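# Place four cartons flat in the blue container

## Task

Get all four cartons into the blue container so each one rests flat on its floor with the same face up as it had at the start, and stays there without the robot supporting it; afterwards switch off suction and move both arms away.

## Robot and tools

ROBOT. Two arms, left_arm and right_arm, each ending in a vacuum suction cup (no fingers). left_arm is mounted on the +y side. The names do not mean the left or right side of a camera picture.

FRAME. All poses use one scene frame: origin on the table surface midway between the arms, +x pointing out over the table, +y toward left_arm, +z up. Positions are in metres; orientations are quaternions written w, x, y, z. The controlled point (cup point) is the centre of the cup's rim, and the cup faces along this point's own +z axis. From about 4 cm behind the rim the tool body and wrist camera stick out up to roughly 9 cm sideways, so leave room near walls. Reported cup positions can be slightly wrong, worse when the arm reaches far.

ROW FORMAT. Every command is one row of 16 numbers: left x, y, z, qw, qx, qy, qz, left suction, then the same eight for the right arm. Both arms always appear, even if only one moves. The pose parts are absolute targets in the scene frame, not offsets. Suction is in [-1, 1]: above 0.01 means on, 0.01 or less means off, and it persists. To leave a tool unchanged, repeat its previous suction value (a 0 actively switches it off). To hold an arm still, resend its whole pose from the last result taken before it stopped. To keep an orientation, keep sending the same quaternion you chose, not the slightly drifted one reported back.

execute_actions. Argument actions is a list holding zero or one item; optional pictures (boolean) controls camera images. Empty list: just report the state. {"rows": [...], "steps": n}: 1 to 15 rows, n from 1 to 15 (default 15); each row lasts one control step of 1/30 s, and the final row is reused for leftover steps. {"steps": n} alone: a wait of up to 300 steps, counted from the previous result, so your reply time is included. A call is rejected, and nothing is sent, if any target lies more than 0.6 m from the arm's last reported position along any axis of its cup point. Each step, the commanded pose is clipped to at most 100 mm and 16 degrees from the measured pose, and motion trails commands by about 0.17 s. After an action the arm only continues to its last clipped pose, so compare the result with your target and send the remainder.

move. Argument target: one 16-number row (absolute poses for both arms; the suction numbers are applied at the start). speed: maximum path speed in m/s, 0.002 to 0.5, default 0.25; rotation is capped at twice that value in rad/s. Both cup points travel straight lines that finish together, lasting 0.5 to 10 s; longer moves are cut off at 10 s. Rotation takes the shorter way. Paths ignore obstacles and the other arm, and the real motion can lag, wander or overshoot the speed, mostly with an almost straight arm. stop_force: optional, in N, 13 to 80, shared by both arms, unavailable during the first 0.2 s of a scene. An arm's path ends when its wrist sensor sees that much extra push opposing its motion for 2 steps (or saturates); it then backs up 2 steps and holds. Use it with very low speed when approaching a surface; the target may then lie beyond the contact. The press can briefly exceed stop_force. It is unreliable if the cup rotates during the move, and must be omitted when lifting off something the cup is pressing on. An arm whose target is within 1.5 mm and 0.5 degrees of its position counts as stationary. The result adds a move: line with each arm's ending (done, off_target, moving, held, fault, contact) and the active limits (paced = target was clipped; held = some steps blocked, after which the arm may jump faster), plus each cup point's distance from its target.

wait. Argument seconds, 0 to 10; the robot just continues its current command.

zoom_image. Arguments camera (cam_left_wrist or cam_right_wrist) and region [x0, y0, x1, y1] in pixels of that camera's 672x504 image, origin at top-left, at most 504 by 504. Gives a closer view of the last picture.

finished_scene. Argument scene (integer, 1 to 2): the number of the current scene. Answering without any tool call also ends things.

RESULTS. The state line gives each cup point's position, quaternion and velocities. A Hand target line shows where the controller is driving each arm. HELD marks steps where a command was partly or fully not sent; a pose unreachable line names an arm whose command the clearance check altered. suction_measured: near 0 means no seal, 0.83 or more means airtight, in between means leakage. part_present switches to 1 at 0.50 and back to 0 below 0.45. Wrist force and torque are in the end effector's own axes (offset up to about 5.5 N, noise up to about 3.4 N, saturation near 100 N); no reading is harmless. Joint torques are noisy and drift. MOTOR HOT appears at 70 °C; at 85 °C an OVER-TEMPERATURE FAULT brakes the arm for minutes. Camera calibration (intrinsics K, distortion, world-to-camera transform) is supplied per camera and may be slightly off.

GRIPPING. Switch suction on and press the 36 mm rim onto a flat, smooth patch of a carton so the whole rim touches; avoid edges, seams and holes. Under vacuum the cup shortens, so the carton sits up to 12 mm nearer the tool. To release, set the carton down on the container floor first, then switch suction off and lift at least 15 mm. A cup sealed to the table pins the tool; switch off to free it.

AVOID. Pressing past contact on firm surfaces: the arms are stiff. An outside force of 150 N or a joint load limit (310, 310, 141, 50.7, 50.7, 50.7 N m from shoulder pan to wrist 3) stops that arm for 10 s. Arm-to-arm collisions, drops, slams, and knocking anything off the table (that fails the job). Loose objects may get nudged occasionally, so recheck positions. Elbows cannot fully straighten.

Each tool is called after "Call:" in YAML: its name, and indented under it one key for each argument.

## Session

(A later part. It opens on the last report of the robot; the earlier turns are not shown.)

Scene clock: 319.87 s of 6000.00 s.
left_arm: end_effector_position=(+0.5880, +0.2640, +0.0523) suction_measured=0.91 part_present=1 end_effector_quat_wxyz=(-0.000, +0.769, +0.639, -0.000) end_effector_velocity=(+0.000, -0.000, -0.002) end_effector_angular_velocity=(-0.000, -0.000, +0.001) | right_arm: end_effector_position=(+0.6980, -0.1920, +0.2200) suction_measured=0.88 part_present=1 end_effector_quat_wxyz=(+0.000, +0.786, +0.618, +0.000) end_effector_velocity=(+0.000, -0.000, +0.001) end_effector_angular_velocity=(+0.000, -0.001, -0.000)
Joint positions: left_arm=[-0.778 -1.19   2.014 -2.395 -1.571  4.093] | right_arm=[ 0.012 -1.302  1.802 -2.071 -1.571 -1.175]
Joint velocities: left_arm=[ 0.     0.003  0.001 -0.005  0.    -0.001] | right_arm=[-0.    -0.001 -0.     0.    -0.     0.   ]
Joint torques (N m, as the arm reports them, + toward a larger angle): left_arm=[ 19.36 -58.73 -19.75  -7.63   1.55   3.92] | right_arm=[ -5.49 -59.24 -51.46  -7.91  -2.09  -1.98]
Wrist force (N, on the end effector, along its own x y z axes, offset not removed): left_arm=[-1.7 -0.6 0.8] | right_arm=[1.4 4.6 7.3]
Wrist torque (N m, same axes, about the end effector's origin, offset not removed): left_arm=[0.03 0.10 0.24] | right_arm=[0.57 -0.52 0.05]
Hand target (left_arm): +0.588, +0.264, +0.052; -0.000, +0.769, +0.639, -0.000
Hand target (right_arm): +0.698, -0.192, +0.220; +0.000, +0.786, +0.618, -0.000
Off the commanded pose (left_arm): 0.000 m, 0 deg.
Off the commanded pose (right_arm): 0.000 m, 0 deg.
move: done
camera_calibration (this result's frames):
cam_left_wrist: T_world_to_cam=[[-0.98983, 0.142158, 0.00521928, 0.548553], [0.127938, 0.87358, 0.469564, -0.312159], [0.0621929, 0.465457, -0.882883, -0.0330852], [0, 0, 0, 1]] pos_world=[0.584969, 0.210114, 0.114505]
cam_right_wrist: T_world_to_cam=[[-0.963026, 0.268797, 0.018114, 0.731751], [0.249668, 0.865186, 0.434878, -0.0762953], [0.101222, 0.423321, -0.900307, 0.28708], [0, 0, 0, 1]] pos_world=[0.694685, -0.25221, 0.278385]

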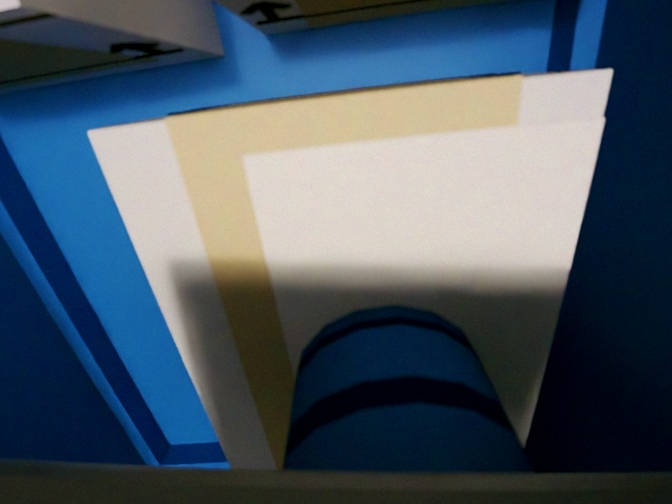

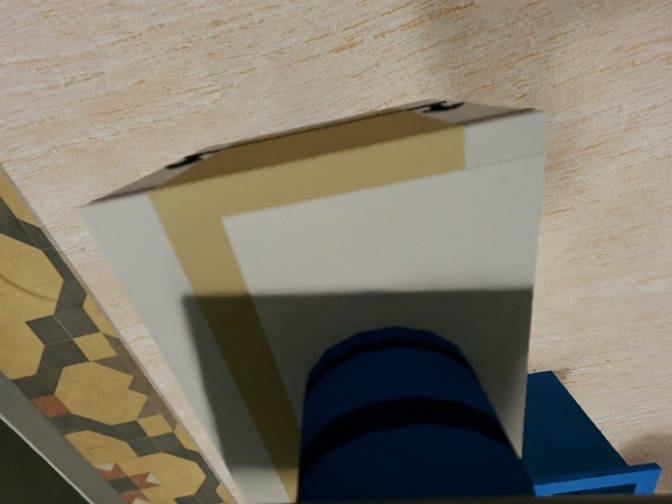

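Call:
move:
  target: [0.577,0.265,0.055,0,0.769,0.639,0,1, 0.698,-0.192,0.22,0,0.786,0.618,0,1]
  speed: 0.012

Call:
move:
  target: [0.577,0.265,0.0525,0,0.769,0.639,0,1, 0.698,-0.192,0.22,0,0.786,0.618,0,1]
  speed: 0.01

Call:
execute_actions:
  actions:
    - {"rows":[[0.577,0.265,0.054,0,0.769,0.639,0,0, 0.698,-0.192,0.22,0,0.786,0.618,0,1]],"steps":8}
  pictures: false

Call:
move:
  target: [0.62,0.27,0.30,0,0.769,0.639,0,0, 0.698,-0.192,0.22,0,0.786,0.618,0,1]
  speed: 0.15

Scene clock: 330.20 s of 6000.00 s.
left_arm: end_effector_position=(+0.5773, +0.2650, +0.0549) suction_measured=0.91 part_present=1 end_effector_quat_wxyz=(+0.000, +0.769, +0.639, +0.000) end_effector_velocity=(-0.003, +0.001, +0.000) end_effector_angular_velocity=(+0.001, -0.000, -0.000) | right_arm: end_effector_position=(+0.6980, -0.1920, +0.2200) suction_measured=0.88 part_present=1 end_effector_quat_wxyz=(+0.000, +0.786, +0.618, +0.000) end_effector_velocity=(+0.000, -0.001, -0.000) end_effector_angular_velocity=(-0.001, +0.000, -0.001)
Joint positions: left_arm=[-0.788 -1.205  2.032 -2.397 -1.571  4.084] | right_arm=[ 0.012 -1.302  1.802 -2.071 -1.571 -1.175]
Joint velocities: left_arm=[-0.003 -0.004  0.005 -0.     0.001 -0.002] | right_arm=[-0.     0.     0.    -0.    -0.001  0.   ]
Joint torques (N m, as the arm reports them, + toward a larger angle): left_arm=[-12.57 -88.89 -19.4   -7.55   0.77  -3.29] | right_arm=[ -5.82 -56.71 -51.21  -7.76  -1.52  -1.67]
Wrist force (N, on the end effector, along its own x y z axes, offset not removed): left_arm=[-1.4 0.9 5.0] | right_arm=[1.3 0.7 6.7]
Wrist torque (N m, same axes, about the end effector's origin, offset not removed): left_arm=[0.37 0.13 0.00] | right_arm=[-0.14 -0.41 0.08]
Hand target (left_arm): +0.577, +0.265, +0.055; +0.000, +0.769, +0.639, -0.000
Hand target (right_arm): +0.698, -0.192, +0.220; +0.000, +0.786, +0.618, -0.000
Off the commanded pose (left_arm): 0.000 m, 0 deg.
Off the commanded pose (right_arm): 0.000 m, 0 deg.
After step 90, 6.17 s passed at rest.
move: done
camera_calibration (this result's frames):
cam_left_wrist: T_world_to_cam=[[-0.989829, 0.142164, 0.00520246, 0.537799], [0.127936, 0.873582, 0.46956, -0.312896], [0.0622099, 0.465449, -0.882885, -0.0305673], [0, 0, 0, 1]] pos_world=[0.574262, 0.211112, 0.117138]
cam_right_wrist: T_world_to_cam=[[-0.963026, 0.268798, 0.0181138, 0.731751], [0.249668, 0.865186, 0.434877, -0.0762953], [0.101222, 0.423321, -0.900307, 0.28708], [0, 0, 0, 1]] pos_world=[0.694685, -0.25221, 0.278385]

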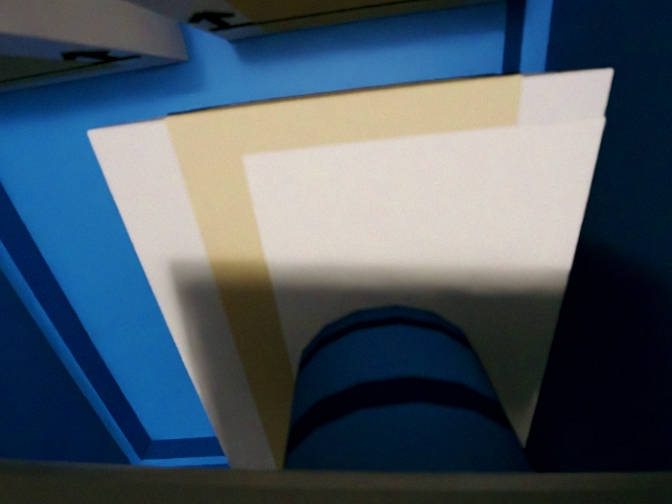

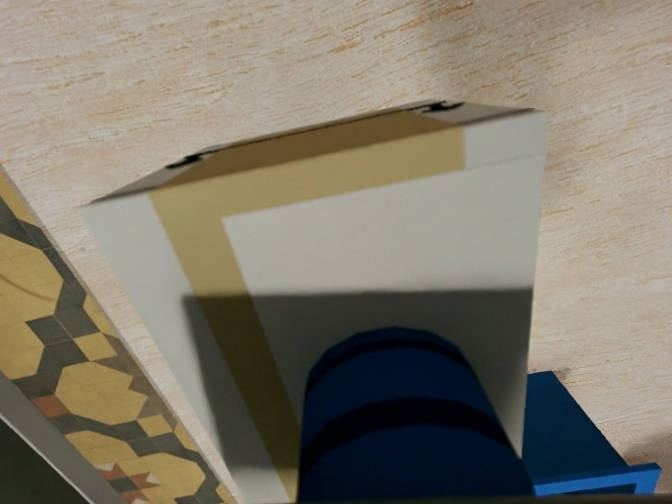

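Scene clock: 330.90 s of 6000.00 s.
left_arm: end_effector_position=(+0.5770, +0.2650, +0.0527) suction_measured=0.91 part_present=1 end_effector_quat_wxyz=(+0.000, +0.769, +0.639, +0.000) end_effector_velocity=(+0.000, +0.000, -0.001) end_effector_angular_velocity=(+0.000, -0.000, +0.001) | right_arm: end_effector_position=(+0.6980, -0.1920, +0.2200) suction_measured=0.88 part_present=1 end_effector_quat_wxyz=(+0.000, +0.786, +0.618, +0.000) end_effector_velocity=(+0.000, -0.000, -0.000) end_effector_angular_velocity=(-0.000, -0.000, -0.000)
Joint positions: left_arm=[-0.788 -1.203  2.034 -2.402 -1.571  4.083] | right_arm=[ 0.012 -1.302  1.802 -2.071 -1.571 -1.175]
Joint velocities: left_arm=[-0.     0.002  0.001 -0.002  0.001 -0.001] | right_arm=[-0.     0.001 -0.    -0.001 -0.     0.   ]
Joint torques (N m, as the arm reports them, + toward a larger angle): left_arm=[-17.4  -51.56 -19.52  -8.1    0.87  -3.06] | right_arm=[ -5.42 -59.25 -50.91  -7.75  -1.73  -1.55]
Wrist force (N, on the end effector, along its own x y z axes, offset not removed): left_arm=[0.3 -2.0 0.8] | right_arm=[0.3 1.4 6.4]
Wrist torque (N m, same axes, about the end effector's origin, offset not removed): left_arm=[-0.36 -0.24 0.23] | right_arm=[0.02 -0.23 0.12]
Hand target (left_arm): +0.577, +0.265, +0.052; -0.000, +0.769, +0.639, -0.000
Hand target (right_arm): +0.698, -0.192, +0.220; +0.000, +0.786, +0.618, -0.000
Off the commanded pose (left_arm): 0.000 m, 0 deg.
Off the commanded pose (right_arm): 0.000 m, 0 deg.
move: done
camera_calibration (this result's frames):
cam_left_wrist: T_world_to_cam=[[-0.98983, 0.142158, 0.00516433, 0.537529], [0.127915, 0.8736, 0.469533, -0.31181], [0.0622366, 0.465419, -0.8829, -0.0325422], [0, 0, 0, 1]] pos_world=[0.573973, 0.211128, 0.114898]
cam_right_wrist: T_world_to_cam=[[-0.963026, 0.268797, 0.0181139, 0.731751], [0.249668, 0.865186, 0.434877, -0.0762951], [0.101222, 0.423321, -0.900307, 0.287081], [0, 0, 0, 1]] pos_world=[0.694685, -0.25221, 0.278385]

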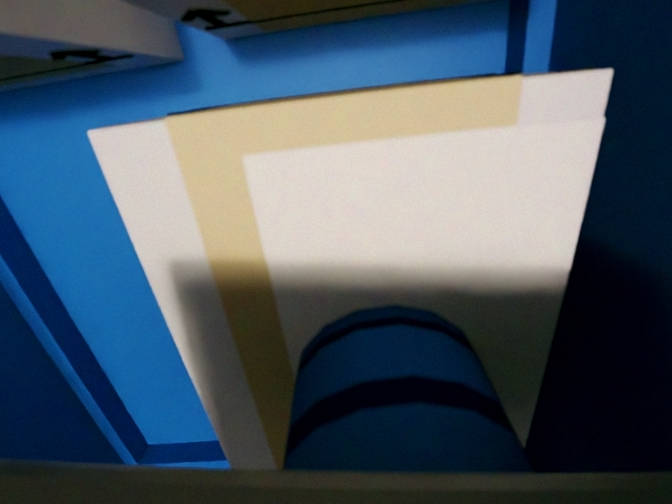

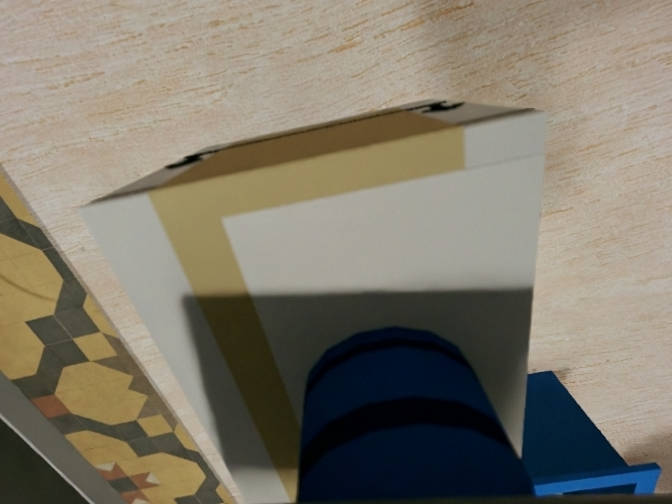

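Scene clock: 331.17 s of 6000.00 s.
left_arm: end_effector_position=(+0.5770, +0.2650, +0.0536) suction_measured=0.01 part_present=0 end_effector_quat_wxyz=(+0.000, +0.769, +0.639, +0.000) end_effector_velocity=(-0.000, +0.000, +0.002) end_effector_angular_velocity=(+0.001, +0.001, +0.001) | right_arm: end_effector_position=(+0.6980, -0.1920, +0.2200) suction_measured=0.88 part_present=1 end_effector_quat_wxyz=(+0.000, +0.786, +0.618, +0.000) end_effector_velocity=(+0.000, -0.000, +0.001) end_effector_angular_velocity=(+0.000, -0.001, -0.000)
Joint positions: left_arm=[-0.788 -1.204  2.033 -2.4   -1.571  4.083] | right_arm=[ 0.012 -1.302  1.802 -2.071 -1.571 -1.175]
Joint velocities: left_arm=[-0.    -0.003 -0.001  0.006  0.    -0.001] | right_arm=[-0.    -0.001 -0.    -0.001  0.    -0.   ]
Joint torques (N m, as the arm reports them, + toward a larger angle): left_arm=[-17.77 -79.76 -36.75   1.17   0.76  -3.12] | right_arm=[ -4.33 -59.27 -51.02  -7.72  -1.66  -1.59]
Wrist force (N, on the end effector, along its own x y z axes, offset not removed): left_arm=[1.1 -2.5 -14.2] | right_arm=[1.4 2.2 7.1]
Wrist torque (N m, same axes, about the end effector's origin, offset not removed): left_arm=[-0.52 -0.13 0.14] | right_arm=[0.09 -0.46 0.09]
Hand target (left_arm): +0.577, +0.265, +0.054; +0.000, +0.769, +0.639, +0.000
Hand target (right_arm): +0.698, -0.192, +0.220; +0.000, +0.786, +0.618, -0.000
Off the commanded pose (left_arm): 0.000 m, 0 deg.
Off the commanded pose (right_arm): 0.000 m, 0 deg.
Steps of this call (steps 1 to 8: all 8 steps of this action). Readings (end_effector_position | what the end effector reports):
1: left_arm (+0.5770, +0.2650, +0.0526) | right_arm (+0.6980, -0.1920, +0.2200) | left_arm suction_measured=0.85 part_present=1 | right_arm suction_measured=0.88 part_present=1
2: left_arm (+0.5770, +0.2650, +0.0527) | right_arm (+0.6980, -0.1920, +0.2200) | left_arm suction_measured=0.35 part_present=0 | right_arm suction_measured=0.88 part_present=1
4: left_arm (+0.5770, +0.2650, +0.0531) | right_arm (+0.6980, -0.1920, +0.2200) | left_arm suction_measured=0.01 part_present=0 | right_arm suction_measured=0.88 part_present=1
8: the state above

Scene clock: 333.60 s of 6000.00 s.
left_arm: end_effector_position=(+0.6198, +0.2702, +0.2998) suction_measured=0.01 part_present=0 end_effector_quat_wxyz=(-0.000, +0.769, +0.639, +0.000) end_effector_velocity=(+0.001, +0.000, +0.003) end_effector_angular_velocity=(+0.001, -0.000, +0.001) | right_arm: end_effector_position=(+0.6980, -0.1920, +0.2200) suction_measured=0.88 part_present=1 end_effector_quat_wxyz=(+0.000, +0.786, +0.618, +0.000) end_effector_velocity=(-0.000, -0.000, -0.000) end_effector_angular_velocity=(-0.000, +0.001, -0.000)
Joint positions: left_arm=[-0.743 -1.395  1.765 -1.941 -1.571  4.129] | right_arm=[ 0.012 -1.302  1.802 -2.071 -1.571 -1.175]
Joint velocities: left_arm=[ 0.    -0.001 -0.004  0.006  0.001 -0.001] | right_arm=[ 0.    -0.     0.     0.001 -0.     0.   ]
Joint torques (N m, as the arm reports them, + toward a larger angle): left_arm=[ 19.74 -81.7  -51.82  -0.06  -1.66   3.85] | right_arm=[ -5.41 -58.95 -50.58  -7.79  -1.46  -1.9 ]
Wrist force (N, on the end effector, along its own x y z axes, offset not removed): left_arm=[-1.5 0.8 -1.4] | right_arm=[0.8 2.0 6.5]
Wrist torque (N m, same axes, about the end effector's origin, offset not removed): left_arm=[0.29 0.09 0.20] | right_arm=[0.11 -0.29 0.11]
Hand target (left_arm): +0.620, +0.270, +0.300; -0.000, +0.769, +0.639, +0.000
Hand target (right_arm): +0.698, -0.192, +0.220; +0.000, +0.786, +0.618, -0.000
Off the commanded pose (left_arm): 0.000 m, 0 deg.
Off the commanded pose (right_arm): 0.000 m, 0 deg.
move: done
camera_calibration (this result's frames):
cam_left_wrist: T_world_to_cam=[[-0.989831, 0.142155, 0.00511287, 0.577835], [0.127879, 0.873536, 0.46966, -0.437851], [0.0622984, 0.465538, -0.882832, 0.180455], [0, 0, 0, 1]] pos_world=[0.616709, 0.216328, 0.361998]
cam_right_wrist: T_world_to_cam=[[-0.963026, 0.268797, 0.0181139, 0.731751], [0.249668, 0.865186, 0.434877, -0.0762951], [0.101222, 0.423321, -0.900307, 0.287081], [0, 0, 0, 1]] pos_world=[0.694685, -0.25221, 0.278385]

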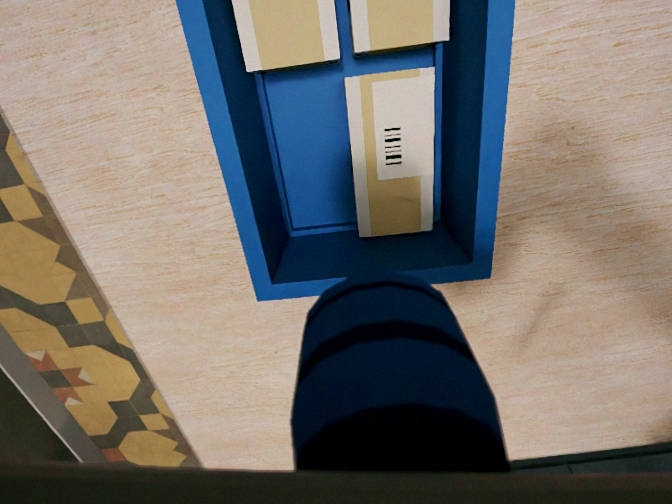

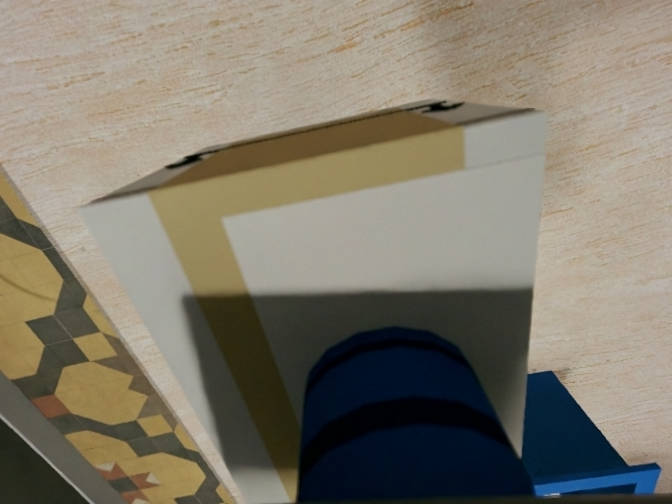

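Call:
move:
  target: [0.5,0.65,0.35,0,0.769,0.639,0,0, 0.69,-0.10,0.24,0,0.786,0.618,0,1]
  speed: 0.3

Call:
move:
  target: [0.5,0.65,0.35,0,0.769,0.639,0,0, 0.641,0.27,0.20,0,0.778,0.628,0,1]
  speed: 0.15

Scene clock: 353.30 s of 6000.00 s.
left_arm: end_effector_position=(+0.5002, +0.6499, +0.3498) suction_measured=0.01 part_present=0 end_effector_quat_wxyz=(-0.000, +0.769, +0.639, +0.000) end_effector_velocity=(-0.000, +0.002, +0.000) end_effector_angular_velocity=(-0.000, -0.000, +0.002) | right_arm: end_effector_position=(+0.6898, -0.1000, +0.2400) suction_measured=0.88 part_present=1 end_effector_quat_wxyz=(-0.000, +0.786, +0.618, -0.000) end_effector_velocity=(-0.001, +0.001, -0.000) end_effector_angular_velocity=(-0.000, +0.001, +0.001)
Joint positions: left_arm=[-0.339 -1.821  2.081 -1.831 -1.57   4.532] | right_arm=[ 0.127 -1.271  1.72  -2.02  -1.571 -1.061]
Joint velocities: left_arm=[ 0.004 -0.001  0.     0.001  0.     0.002] | right_arm=[ 0.001  0.    -0.     0.001  0.     0.001]
Joint torques (N m, as the arm reports them, + toward a larger angle): left_arm=[ 19.05 -46.58 -30.88   0.81  -1.74   2.77] | right_arm=[ 10.79 -60.22 -51.83  -1.    -2.24   1.65]
Wrist force (N, on the end effector, along its own x y z axes, offset not removed): left_arm=[-1.3 -2.8 -3.2] | right_arm=[1.0 1.4 4.6]
Wrist torque (N m, same axes, about the end effector's origin, offset not removed): left_arm=[-0.43 0.06 0.12] | right_arm=[0.06 -0.40 0.05]
Hand target (left_arm): +0.500, +0.650, +0.350; -0.000, +0.769, +0.639, +0.000
Hand target (right_arm): +0.690, -0.100, +0.240; -0.000, +0.786, +0.618, -0.000
Off the commanded pose (left_arm): 0.000 m, 0 deg.
Off the commanded pose (right_arm): 0.000 m, 0 deg.
After step 90, 14.67 s passed at rest.
move: done
camera_calibration (this result's frames):
cam_left_wrist: T_world_to_cam=[[-0.989835, 0.142122, 0.00536735, 0.405214], [0.127953, 0.873411, 0.469873, -0.777753], [0.0620913, 0.465784, -0.882718, 0.0551826], [0, 0, 0, 1]] pos_world=[0.497184, 0.596006, 0.411981]
cam_right_wrist: T_world_to_cam=[[-0.963022, 0.268799, 0.0183034, 0.698689], [0.249754, 0.86518, 0.434841, -0.162551], [0.101049, 0.423333, -0.900321, 0.267127], [0, 0, 0, 1]] pos_world=[0.686458, -0.160255, 0.298396]

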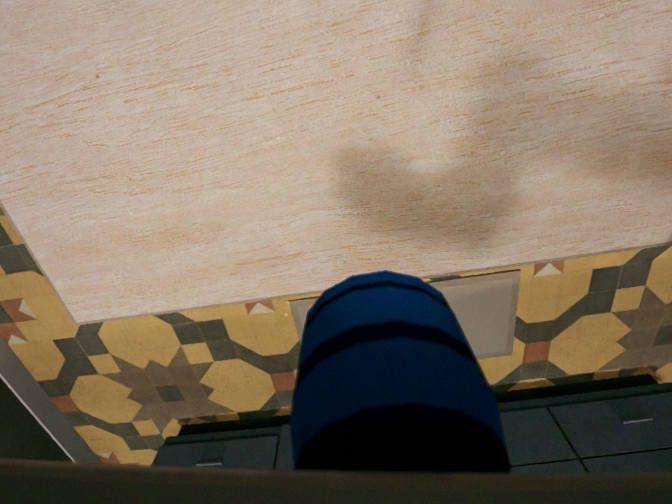

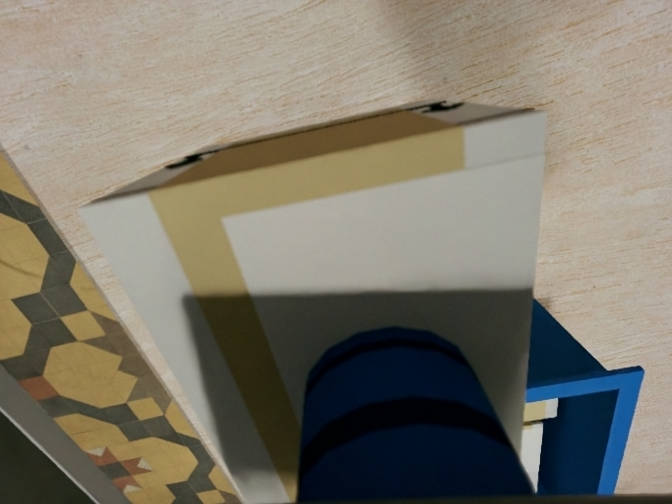

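Scene clock: 356.37 s of 6000.00 s.
left_arm: end_effector_position=(+0.5000, +0.6500, +0.3500) suction_measured=0.01 part_present=0 end_effector_quat_wxyz=(-0.000, +0.769, +0.639, +0.000) end_effector_velocity=(-0.000, -0.000, -0.000) end_effector_angular_velocity=(-0.000, +0.001, -0.001) | right_arm: end_effector_position=(+0.6402, +0.2696, +0.2001) suction_measured=0.88 part_present=1 end_effector_quat_wxyz=(-0.000, +0.778, +0.628, -0.000) end_effector_velocity=(-0.000, +0.002, -0.000) end_effector_angular_velocity=(-0.000, +0.001, +0.000)
Joint positions: left_arm=[-0.339 -1.821  2.081 -1.83  -1.571  4.533] | right_arm=[ 0.516 -0.954  1.317 -1.933 -1.571 -0.697]
Joint velocities: left_arm=[-0.    -0.     0.    -0.    -0.     0.001] | right_arm=[ 0.002  0.003 -0.004  0.003  0.     0.002]
Joint torques (N m, as the arm reports them, + toward a larger angle): left_arm=[ 20.79 -44.59 -30.78   0.03  -1.91   3.69] | right_arm=[ 13.47 -87.12 -55.13  -0.47  -1.85   1.19]
Wrist force (N, on the end effector, along its own x y z axes, offset not removed): left_arm=[-1.3 1.4 -2.2] | right_arm=[0.6 0.5 7.3]
Wrist torque (N m, same axes, about the end effector's origin, offset not removed): left_arm=[0.32 0.28 0.08] | right_arm=[-0.13 -0.27 0.08]
Hand target (left_arm): +0.500, +0.650, +0.350; +0.000, +0.769, +0.639, +0.000
Hand target (right_arm): +0.640, +0.270, +0.200; -0.000, +0.778, +0.628, -0.000
Off the commanded pose (left_arm): 0.000 m, 0 deg.
Off the commanded pose (right_arm): 0.001 m, 0 deg.
move: done
camera_calibration (this result's frames):
cam_left_wrist: T_world_to_cam=[[-0.98983, 0.142161, 0.00520418, 0.405007], [0.127934, 0.873582, 0.469561, -0.777914], [0.0622069, 0.465451, -0.882885, 0.0555672], [0, 0, 0, 1]] pos_world=[0.496953, 0.596132, 0.41223]
cam_right_wrist: T_world_to_cam=[[-0.969583, 0.244064, 0.0185013, 0.563151], [0.227648, 0.871434, 0.434488, -0.44009], [0.0899201, 0.425484, -0.900488, 0.0862952], [0, 0, 0, 1]] pos_world=[0.638448, 0.209347, 0.258503]

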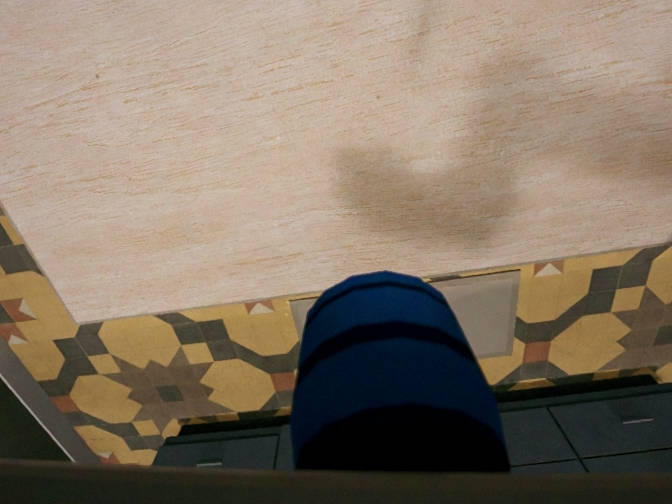

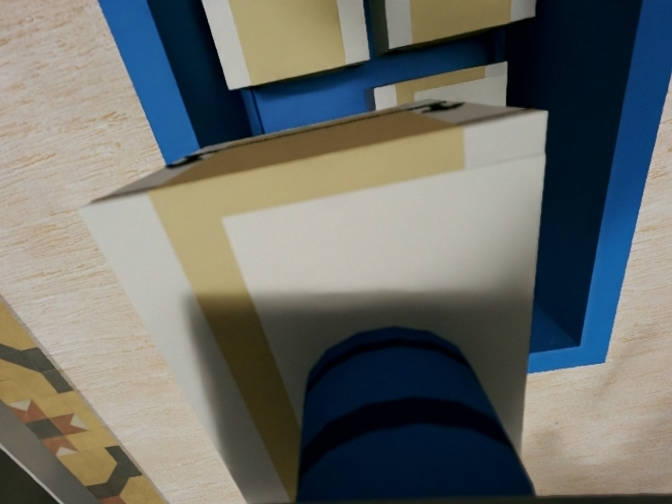

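Call:
move:
  target: [0.5,0.65,0.35,0,0.769,0.639,0,0, 0.648,0.268,0.135,0,0.778,0.628,0,1]
  speed: 0.04
  stop_force: 13

Scene clock: 365.50 s of 6000.00 s.
left_arm: end_effector_position=(+0.5000, +0.6500, +0.3500) suction_measured=0.01 part_present=0 end_effector_quat_wxyz=(-0.000, +0.769, +0.639, -0.000) end_effector_velocity=(+0.000, +0.001, -0.000) end_effector_angular_velocity=(+0.003, -0.000, -0.000) | right_arm: end_effector_position=(+0.6480, +0.2681, +0.1352) suction_measured=0.88 part_present=1 end_effector_quat_wxyz=(+0.000, +0.778, +0.628, +0.000) end_effector_velocity=(+0.001, -0.000, -0.002) end_effector_angular_velocity=(+0.001, -0.001, -0.000)
Joint positions: left_arm=[-0.339 -1.821  2.081 -1.83  -1.571  4.533] | right_arm=[ 0.51  -0.904  1.356 -2.023 -1.571 -0.703]
Joint velocities: left_arm=[0.    0.    0.001 0.    0.003 0.   ] | right_arm=[-0.     0.001  0.001 -0.004 -0.    -0.   ]
Joint torques (N m, as the arm reports them, + toward a larger angle): left_arm=[ 21.96 -43.35 -30.79   0.04  -1.81   3.85] | right_arm=[ -8.1  -89.77 -38.39  -8.34  -2.22  -1.78]
Wrist force (N, on the end effector, along its own x y z axes, offset not removed): left_arm=[-4.0 3.2 2.5] | right_arm=[1.6 3.2 5.9]
Wrist torque (N m, same axes, about the end effector's origin, offset not removed): left_arm=[0.54 0.39 0.20] | right_arm=[0.29 -0.52 0.14]
Hand target (left_arm): +0.500, +0.650, +0.350; +0.000, +0.769, +0.639, +0.000
Hand target (right_arm): +0.648, +0.268, +0.135; -0.000, +0.778, +0.628, +0.000
Off the commanded pose (left_arm): 0.000 m, 0 deg.
Off the commanded pose (right_arm): 0.000 m, 0 deg.
After step 90, 4.10 s passed at rest.
move: done
camera_calibration (this result's frames):
cam_left_wrist: T_world_to_cam=[[-0.98983, 0.142159, 0.00520464, 0.405008], [0.127932, 0.873582, 0.469561, -0.777914], [0.0622054, 0.465451, -0.882885, 0.0555677], [0, 0, 0, 1]] pos_world=[0.496953, 0.596133, 0.41223]
cam_right_wrist: T_world_to_cam=[[-0.969596, 0.244041, 0.0181092, 0.572392], [0.227422, 0.871296, 0.434881, -0.412206], [0.0903505, 0.425778, -0.900306, 0.0274429], [0, 0, 0, 1]] pos_world=[0.646254, 0.207782, 0.193602]

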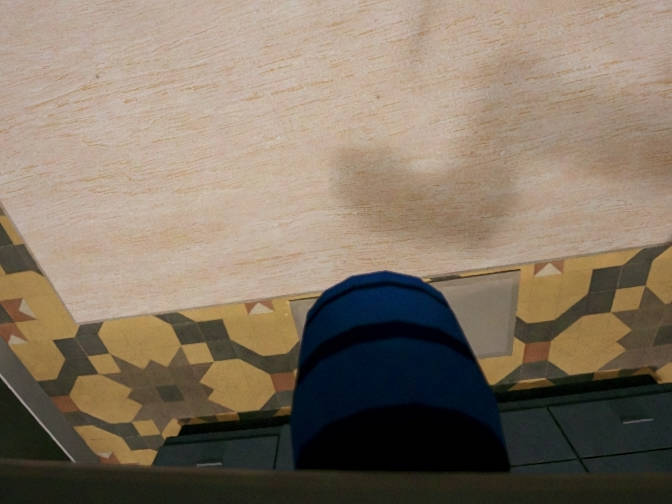

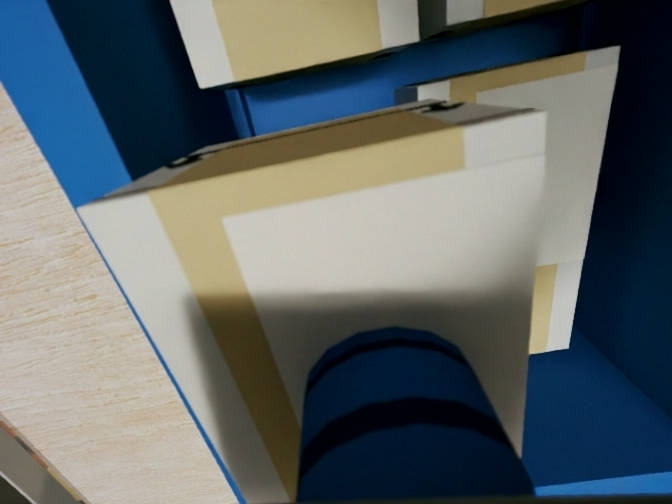

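Call:
move:
  target: [0.5,0.65,0.35,0,0.769,0.639,0,0, 0.648,0.268,0.056,0,0.778,0.628,0,1]
  speed: 0.015
  stop_force: 13

Scene clock: 375.33 s of 6000.00 s.
left_arm: end_effector_position=(+0.5000, +0.6500, +0.3500) suction_measured=0.01 part_present=0 end_effector_quat_wxyz=(-0.000, +0.769, +0.639, -0.000) end_effector_velocity=(+0.000, +0.000, +0.000) end_effector_angular_velocity=(+0.001, -0.001, -0.001) | right_arm: end_effector_position=(+0.6481, +0.2680, +0.0655) suction_measured=0.88 part_present=1 end_effector_quat_wxyz=(+0.000, +0.778, +0.628, +0.000) end_effector_velocity=(-0.001, -0.000, +0.004) end_effector_angular_velocity=(-0.001, +0.002, +0.000)
Joint positions: left_arm=[-0.339 -1.821  2.081 -1.83  -1.571  4.533] | right_arm=[ 0.51  -0.849  1.396 -2.118 -1.571 -0.703]
Joint velocities: left_arm=[ 0.    -0.    -0.001  0.     0.001  0.001] | right_arm=[ 0.    -0.003 -0.002  0.007  0.    -0.   ]
Joint torques (N m, as the arm reports them, + toward a larger angle): left_arm=[ 21.28 -44.58 -33.67  -0.14  -1.97   3.53] | right_arm=[ -5.45 -90.33 -36.5    1.2   -1.09  -2.03]
Wrist force (N, on the end effector, along its own x y z axes, offset not removed): left_arm=[-2.7 -2.6 -0.2] | right_arm=[-1.0 2.2 -18.6]
Wrist torque (N m, same axes, about the end effector's origin, offset not removed): left_arm=[-0.29 0.27 0.05] | right_arm=[0.63 0.27 0.01]
Hand target (left_arm): +0.500, +0.650, +0.350; +0.000, +0.769, +0.639, +0.000
Hand target (right_arm): +0.648, +0.268, +0.066; +0.000, +0.778, +0.628, +0.000
Off the commanded pose (left_arm): 0.000 m, 0 deg.
Off the commanded pose (right_arm): 0.010 m, 0 deg.
After step 90, 1.80 s passed at rest.
move: contact (right_arm)
camera_calibration (this result's frames):
cam_left_wrist: T_world_to_cam=[[-0.98983, 0.142159, 0.00520485, 0.405007], [0.127932, 0.873582, 0.469561, -0.777915], [0.0622053, 0.465451, -0.882885, 0.0555678], [0, 0, 0, 1]] pos_world=[0.496952, 0.596133, 0.41223]
cam_right_wrist: T_world_to_cam=[[-0.969593, 0.244055, 0.0180614, 0.573697], [0.227409, 0.871272, 0.434936, -0.381874], [0.090412, 0.425818, -0.90028, -0.0353427], [0, 0, 0, 1]] pos_world=[0.64629, 0.207752, 0.123911]

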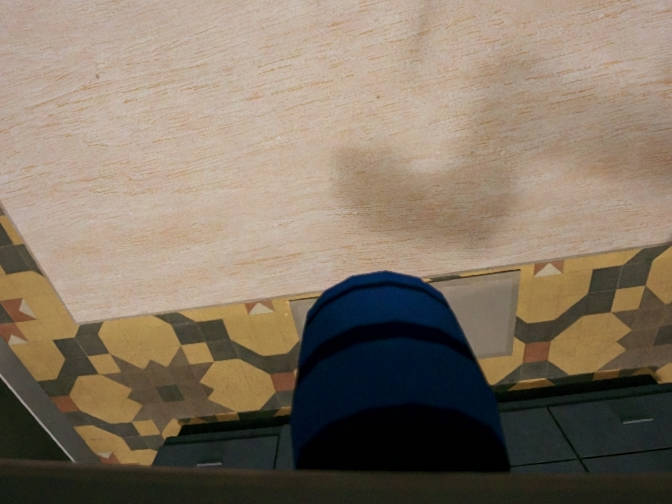

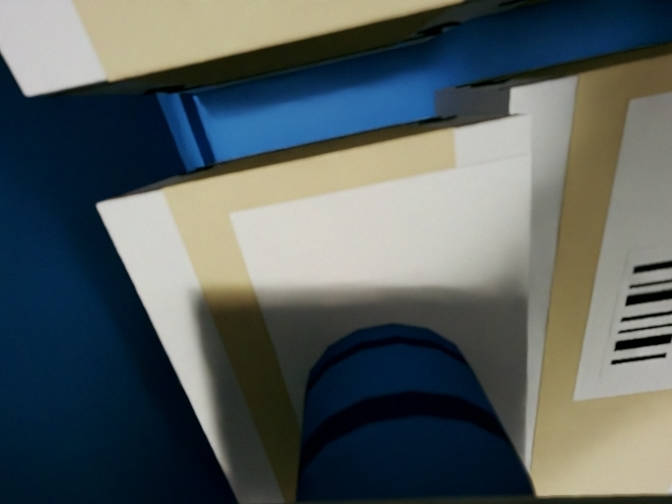

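Call:
move:
  target: [0.5,0.65,0.35,0,0.769,0.639,0,0, 0.650,0.268,0.085,0,0.789,0.614,0,1]
  speed: 0.015

Call:
move:
  target: [0.5,0.65,0.35,0,0.769,0.639,0,0, 0.650,0.268,0.054,0,0.789,0.614,0,1]
  speed: 0.01
  stop_force: 13

Scene clock: 414.63 s of 6000.00 s.
left_arm: end_effector_position=(+0.5000, +0.6500, +0.3500) suction_measured=0.01 part_present=0 end_effector_quat_wxyz=(-0.000, +0.769, +0.639, -0.000) end_effector_velocity=(+0.000, +0.000, +0.001) end_effector_angular_velocity=(+0.000, -0.001, +0.000) | right_arm: end_effector_position=(+0.6500, +0.2680, +0.0847) suction_measured=0.88 part_present=1 end_effector_quat_wxyz=(+0.000, +0.789, +0.614, +0.000) end_effector_velocity=(+0.000, -0.000, +0.003) end_effector_angular_velocity=(+0.000, -0.000, -0.005)
Joint positions: left_arm=[-0.339 -1.821  2.081 -1.83  -1.571  4.533] | right_arm=[ 0.509 -0.863  1.383 -2.091 -1.571 -0.67 ]
Joint velocities: left_arm=[ 0.    -0.    -0.001  0.     0.    -0.   ] | right_arm=[-0.    -0.002 -0.002  0.004  0.     0.005]
Joint torques (N m, as the arm reports them, + toward a larger angle): left_arm=[ 20.92 -43.53 -34.94  -0.17  -1.97   3.59] | right_arm=[  -6.77 -115.68  -51.36   -0.25   -0.33    1.82]
Wrist force (N, on the end effector, along its own x y z axes, offset not removed): left_arm=[2.0 1.2 -1.7] | right_arm=[2.5 3.8 4.8]
Wrist torque (N m, same axes, about the end effector's origin, offset not removed): left_arm=[0.25 -0.24 0.30] | right_arm=[0.41 -0.65 0.10]
Hand target (left_arm): +0.500, +0.650, +0.350; +0.000, +0.769, +0.639, +0.000
Hand target (right_arm): +0.650, +0.268, +0.085; -0.000, +0.789, +0.614, +0.000
Off the commanded pose (left_arm): 0.000 m, 0 deg.
Off the commanded pose (right_arm): 0.000 m, 0 deg.
After step 90, 34.77 s passed at rest.
move: done
camera_calibration (this result's frames):
cam_left_wrist: T_world_to_cam=[[-0.98983, 0.142159, 0.00520467, 0.405008], [0.127932, 0.873582, 0.469561, -0.777915], [0.0622054, 0.465451, -0.882885, 0.0555677], [0, 0, 0, 1]] pos_world=[0.496952, 0.596133, 0.41223]
cam_right_wrist: T_world_to_cam=[[-0.960443, 0.277889, 0.0181035, 0.560176], [0.25783, 0.862784, 0.434889, -0.408112], [0.105231, 0.422353, -0.900302, -0.0269177], [0, 0, 0, 1]] pos_world=[0.646073, 0.207814, 0.143108]

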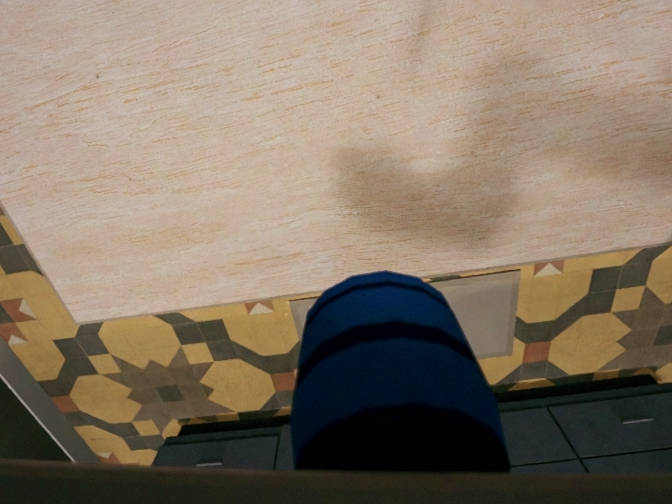

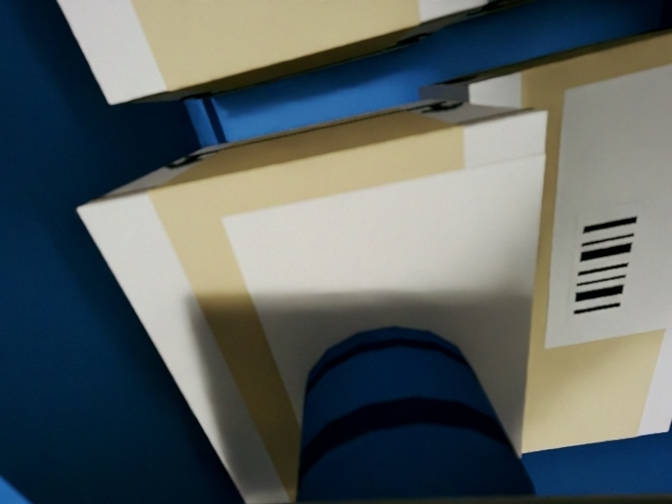

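Scene clock: 416.37 s of 6000.00 s.
left_arm: end_effector_position=(+0.5000, +0.6500, +0.3500) suction_measured=0.01 part_present=0 end_effector_quat_wxyz=(-0.000, +0.769, +0.639, -0.000) end_effector_velocity=(+0.000, -0.000, +0.000) end_effector_angular_velocity=(-0.001, -0.000, -0.001) | right_arm: end_effector_position=(+0.6500, +0.2680, +0.0713) suction_measured=0.88 part_present=1 end_effector_quat_wxyz=(+0.000, +0.789, +0.614, +0.000) end_effector_velocity=(-0.001, -0.000, +0.003) end_effector_angular_velocity=(-0.001, +0.002, +0.000)
Joint positions: left_arm=[-0.339 -1.821  2.081 -1.83  -1.571  4.533] | right_arm=[ 0.509 -0.852  1.39  -2.109 -1.571 -0.669]
Joint velocities: left_arm=[-0.     0.    -0.001  0.    -0.001  0.001] | right_arm=[ 0.    -0.002 -0.002  0.007  0.    -0.   ]
Joint torques (N m, as the arm reports them, + toward a larger angle): left_arm=[ 21.3  -43.25 -34.9   -0.01  -1.91   3.65] | right_arm=[ -6.13 -97.87 -40.26   0.93  -0.61   1.31]
Wrist force (N, on the end effector, along its own x y z axes, offset not removed): left_arm=[-2.4 -0.3 -1.5] | right_arm=[1.0 -1.0 -13.0]
Wrist torque (N m, same axes, about the end effector's origin, offset not removed): left_arm=[0.02 0.18 0.18] | right_arm=[-0.24 -0.12 0.01]
Hand target (left_arm): +0.500, +0.650, +0.350; +0.000, +0.769, +0.639, +0.000
Hand target (right_arm): +0.650, +0.268, +0.072; +0.000, +0.789, +0.614, +0.000
Off the commanded pose (left_arm): 0.000 m, 0 deg.
Off the commanded pose (right_arm): 0.017 m, 0 deg.
move: contact (right_arm)
camera_calibration (this result's frames):
cam_left_wrist: T_world_to_cam=[[-0.98983, 0.142159, 0.00520471, 0.405007], [0.127932, 0.873582, 0.469561, -0.777915], [0.0622055, 0.465451, -0.882885, 0.0555677], [0, 0, 0, 1]] pos_world=[0.496952, 0.596133, 0.41223]
cam_right_wrist: T_world_to_cam=[[-0.960377, 0.278123, 0.0180065, 0.56036], [0.257986, 0.862677, 0.435008, -0.402383], [0.105452, 0.422417, -0.900247, -0.039213], [0, 0, 0, 1]] pos_world=[0.646101, 0.207842, 0.129648]

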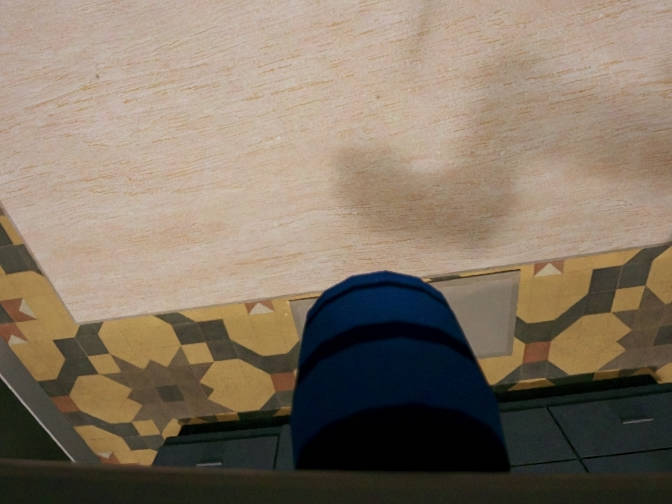

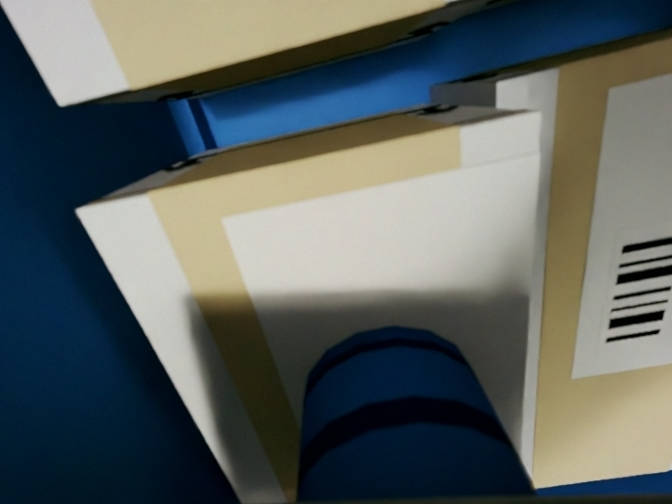

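Call:
move:
  target: [0.5,0.65,0.35,0,0.769,0.639,0,0, 0.6485,0.261,0.082,0,0.787,0.617,0,1]
  speed: 0.015

Call:
move:
  target: [0.5,0.65,0.35,0,0.769,0.639,0,0, 0.6485,0.261,0.054,0,0.787,0.617,0,1]
  speed: 0.01
  stop_force: 13

Scene clock: 432.90 s of 6000.00 s.
left_arm: end_effector_position=(+0.5000, +0.6500, +0.3500) suction_measured=0.01 part_present=0 end_effector_quat_wxyz=(-0.000, +0.769, +0.639, -0.000) end_effector_velocity=(+0.000, -0.000, +0.000) end_effector_angular_velocity=(-0.002, -0.000, +0.001) | right_arm: end_effector_position=(+0.6485, +0.2612, +0.0818) suction_measured=0.88 part_present=1 end_effector_quat_wxyz=(+0.000, +0.787, +0.617, +0.000) end_effector_velocity=(-0.001, -0.001, +0.002) end_effector_angular_velocity=(-0.000, +0.000, +0.002)
Joint positions: left_arm=[-0.339 -1.821  2.081 -1.83  -1.571  4.533] | right_arm=[ 0.504 -0.87   1.401 -2.102 -1.571 -0.681]
Joint velocities: left_arm=[ 0.    -0.    -0.001  0.    -0.001 -0.001] | right_arm=[-0.001 -0.003  0.002  0.001 -0.    -0.003]
Joint torques (N m, as the arm reports them, + toward a larger angle): left_arm=[ 19.82 -41.24 -36.55  -0.08  -1.87   3.49] | right_arm=[  -8.41 -115.44  -37.36   -0.78   -0.65   -2.64]
Wrist force (N, on the end effector, along its own x y z axes, offset not removed): left_arm=[1.5 -2.4 3.5] | right_arm=[0.2 4.0 8.6]
Wrist torque (N m, same axes, about the end effector's origin, offset not removed): left_arm=[-0.10 -0.27 0.06] | right_arm=[0.45 -0.19 0.01]
Hand target (left_arm): +0.500, +0.650, +0.350; +0.000, +0.769, +0.639, +0.000
Hand target (right_arm): +0.649, +0.261, +0.082; -0.000, +0.787, +0.617, +0.000
Off the commanded pose (left_arm): 0.000 m, 0 deg.
Off the commanded pose (right_arm): 0.000 m, 0 deg.
After step 90, 12.43 s passed at rest.
move: done
camera_calibration (this result's frames):
cam_left_wrist: T_world_to_cam=[[-0.98983, 0.142159, 0.00520467, 0.405007], [0.127932, 0.873582, 0.469561, -0.777915], [0.0622055, 0.465451, -0.882885, 0.0555678], [0, 0, 0, 1]] pos_world=[0.496952, 0.596133, 0.41223]
cam_right_wrist: T_world_to_cam=[[-0.962224, 0.271655, 0.0181061, 0.563555], [0.252231, 0.864439, 0.434886, -0.397367], [0.102487, 0.423024, -0.900304, -0.024939], [0, 0, 0, 1]] pos_world=[0.645051, 0.200957, 0.140153]

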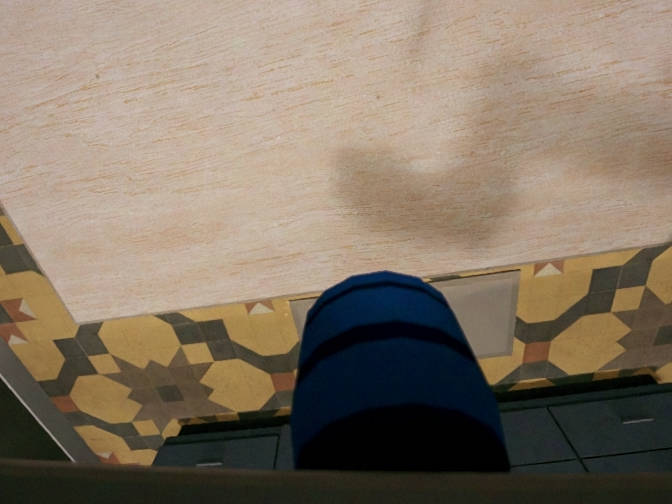

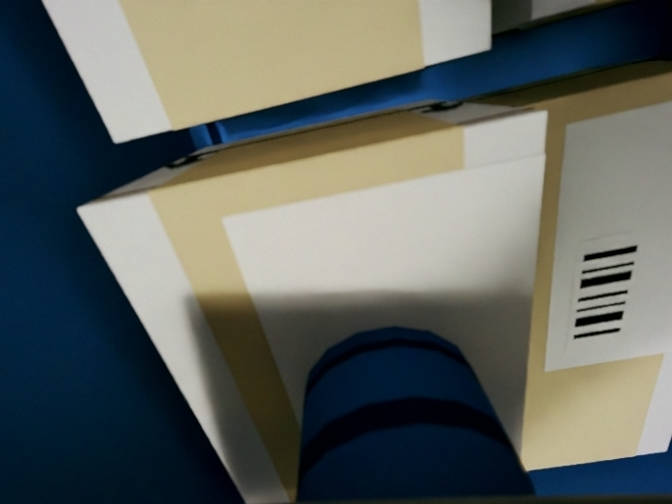

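Scene clock: 434.43 s of 6000.00 s.
left_arm: end_effector_position=(+0.5000, +0.6500, +0.3500) suction_measured=0.01 part_present=0 end_effector_quat_wxyz=(-0.000, +0.769, +0.639, -0.000) end_effector_velocity=(-0.001, -0.000, -0.001) end_effector_angular_velocity=(-0.001, +0.002, +0.001) | right_arm: end_effector_position=(+0.6485, +0.2611, +0.0702) suction_measured=0.88 part_present=1 end_effector_quat_wxyz=(+0.000, +0.787, +0.617, +0.000) end_effector_velocity=(-0.000, +0.000, +0.003) end_effector_angular_velocity=(-0.000, +0.001, +0.000)
Joint positions: left_arm=[-0.339 -1.821  2.081 -1.83  -1.571  4.533] | right_arm=[ 0.504 -0.86   1.407 -2.118 -1.571 -0.681]
Joint velocities: left_arm=[-0.    -0.     0.002 -0.    -0.001 -0.001] | right_arm=[ 0.    -0.003 -0.002  0.006  0.    -0.   ]
Joint torques (N m, as the arm reports them, + toward a larger angle): left_arm=[ 20.5  -41.54 -36.23  -0.12  -1.58   3.55] | right_arm=[   0.   -107.39  -44.49    0.09   -0.44   -1.21]
Wrist force (N, on the end effector, along its own x y z axes, offset not removed): left_arm=[-2.4 3.3 0.5] | right_arm=[1.7 1.0 -2.6]
Wrist torque (N m, same axes, about the end effector's origin, offset not removed): left_arm=[0.52 0.34 0.14] | right_arm=[-0.30 -0.16 0.02]
Hand target (left_arm): +0.500, +0.650, +0.350; +0.000, +0.769, +0.639, +0.000
Hand target (right_arm): +0.649, +0.261, +0.071; +0.000, +0.787, +0.617, +0.000
Off the commanded pose (left_arm): 0.000 m, 0 deg.
Off the commanded pose (right_arm): 0.016 m, 0 deg.
move: contact (right_arm)
camera_calibration (this result's frames):
cam_left_wrist: T_world_to_cam=[[-0.98983, 0.142159, 0.00520458, 0.405007], [0.127932, 0.873582, 0.46956, -0.777915], [0.0622056, 0.465451, -0.882885, 0.0555678], [0, 0, 0, 1]] pos_world=[0.496952, 0.596133, 0.41223]
cam_right_wrist: T_world_to_cam=[[-0.96224, 0.271601, 0.0180738, 0.56379], [0.252165, 0.864438, 0.434924, -0.392247], [0.102502, 0.423059, -0.900286, -0.0353454], [0, 0, 0, 1]] pos_world=[0.645036, 0.200901, 0.128587]

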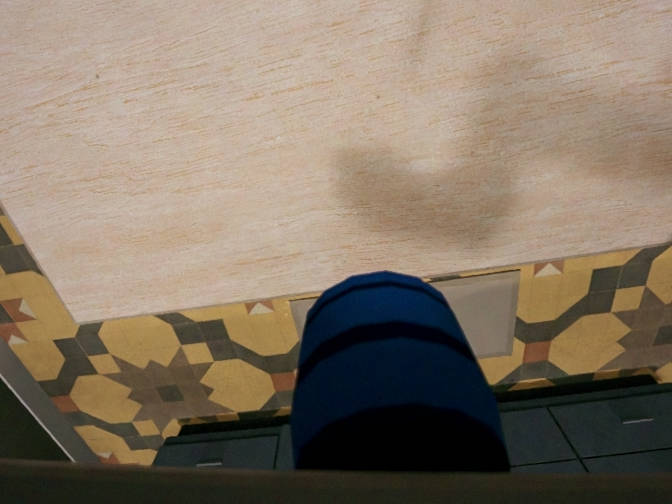

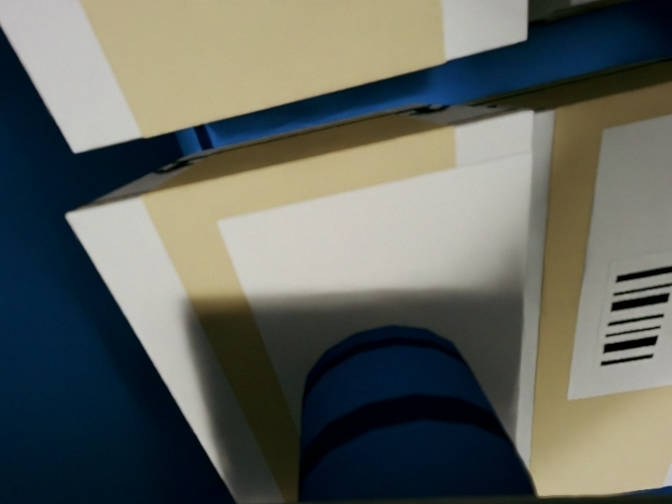

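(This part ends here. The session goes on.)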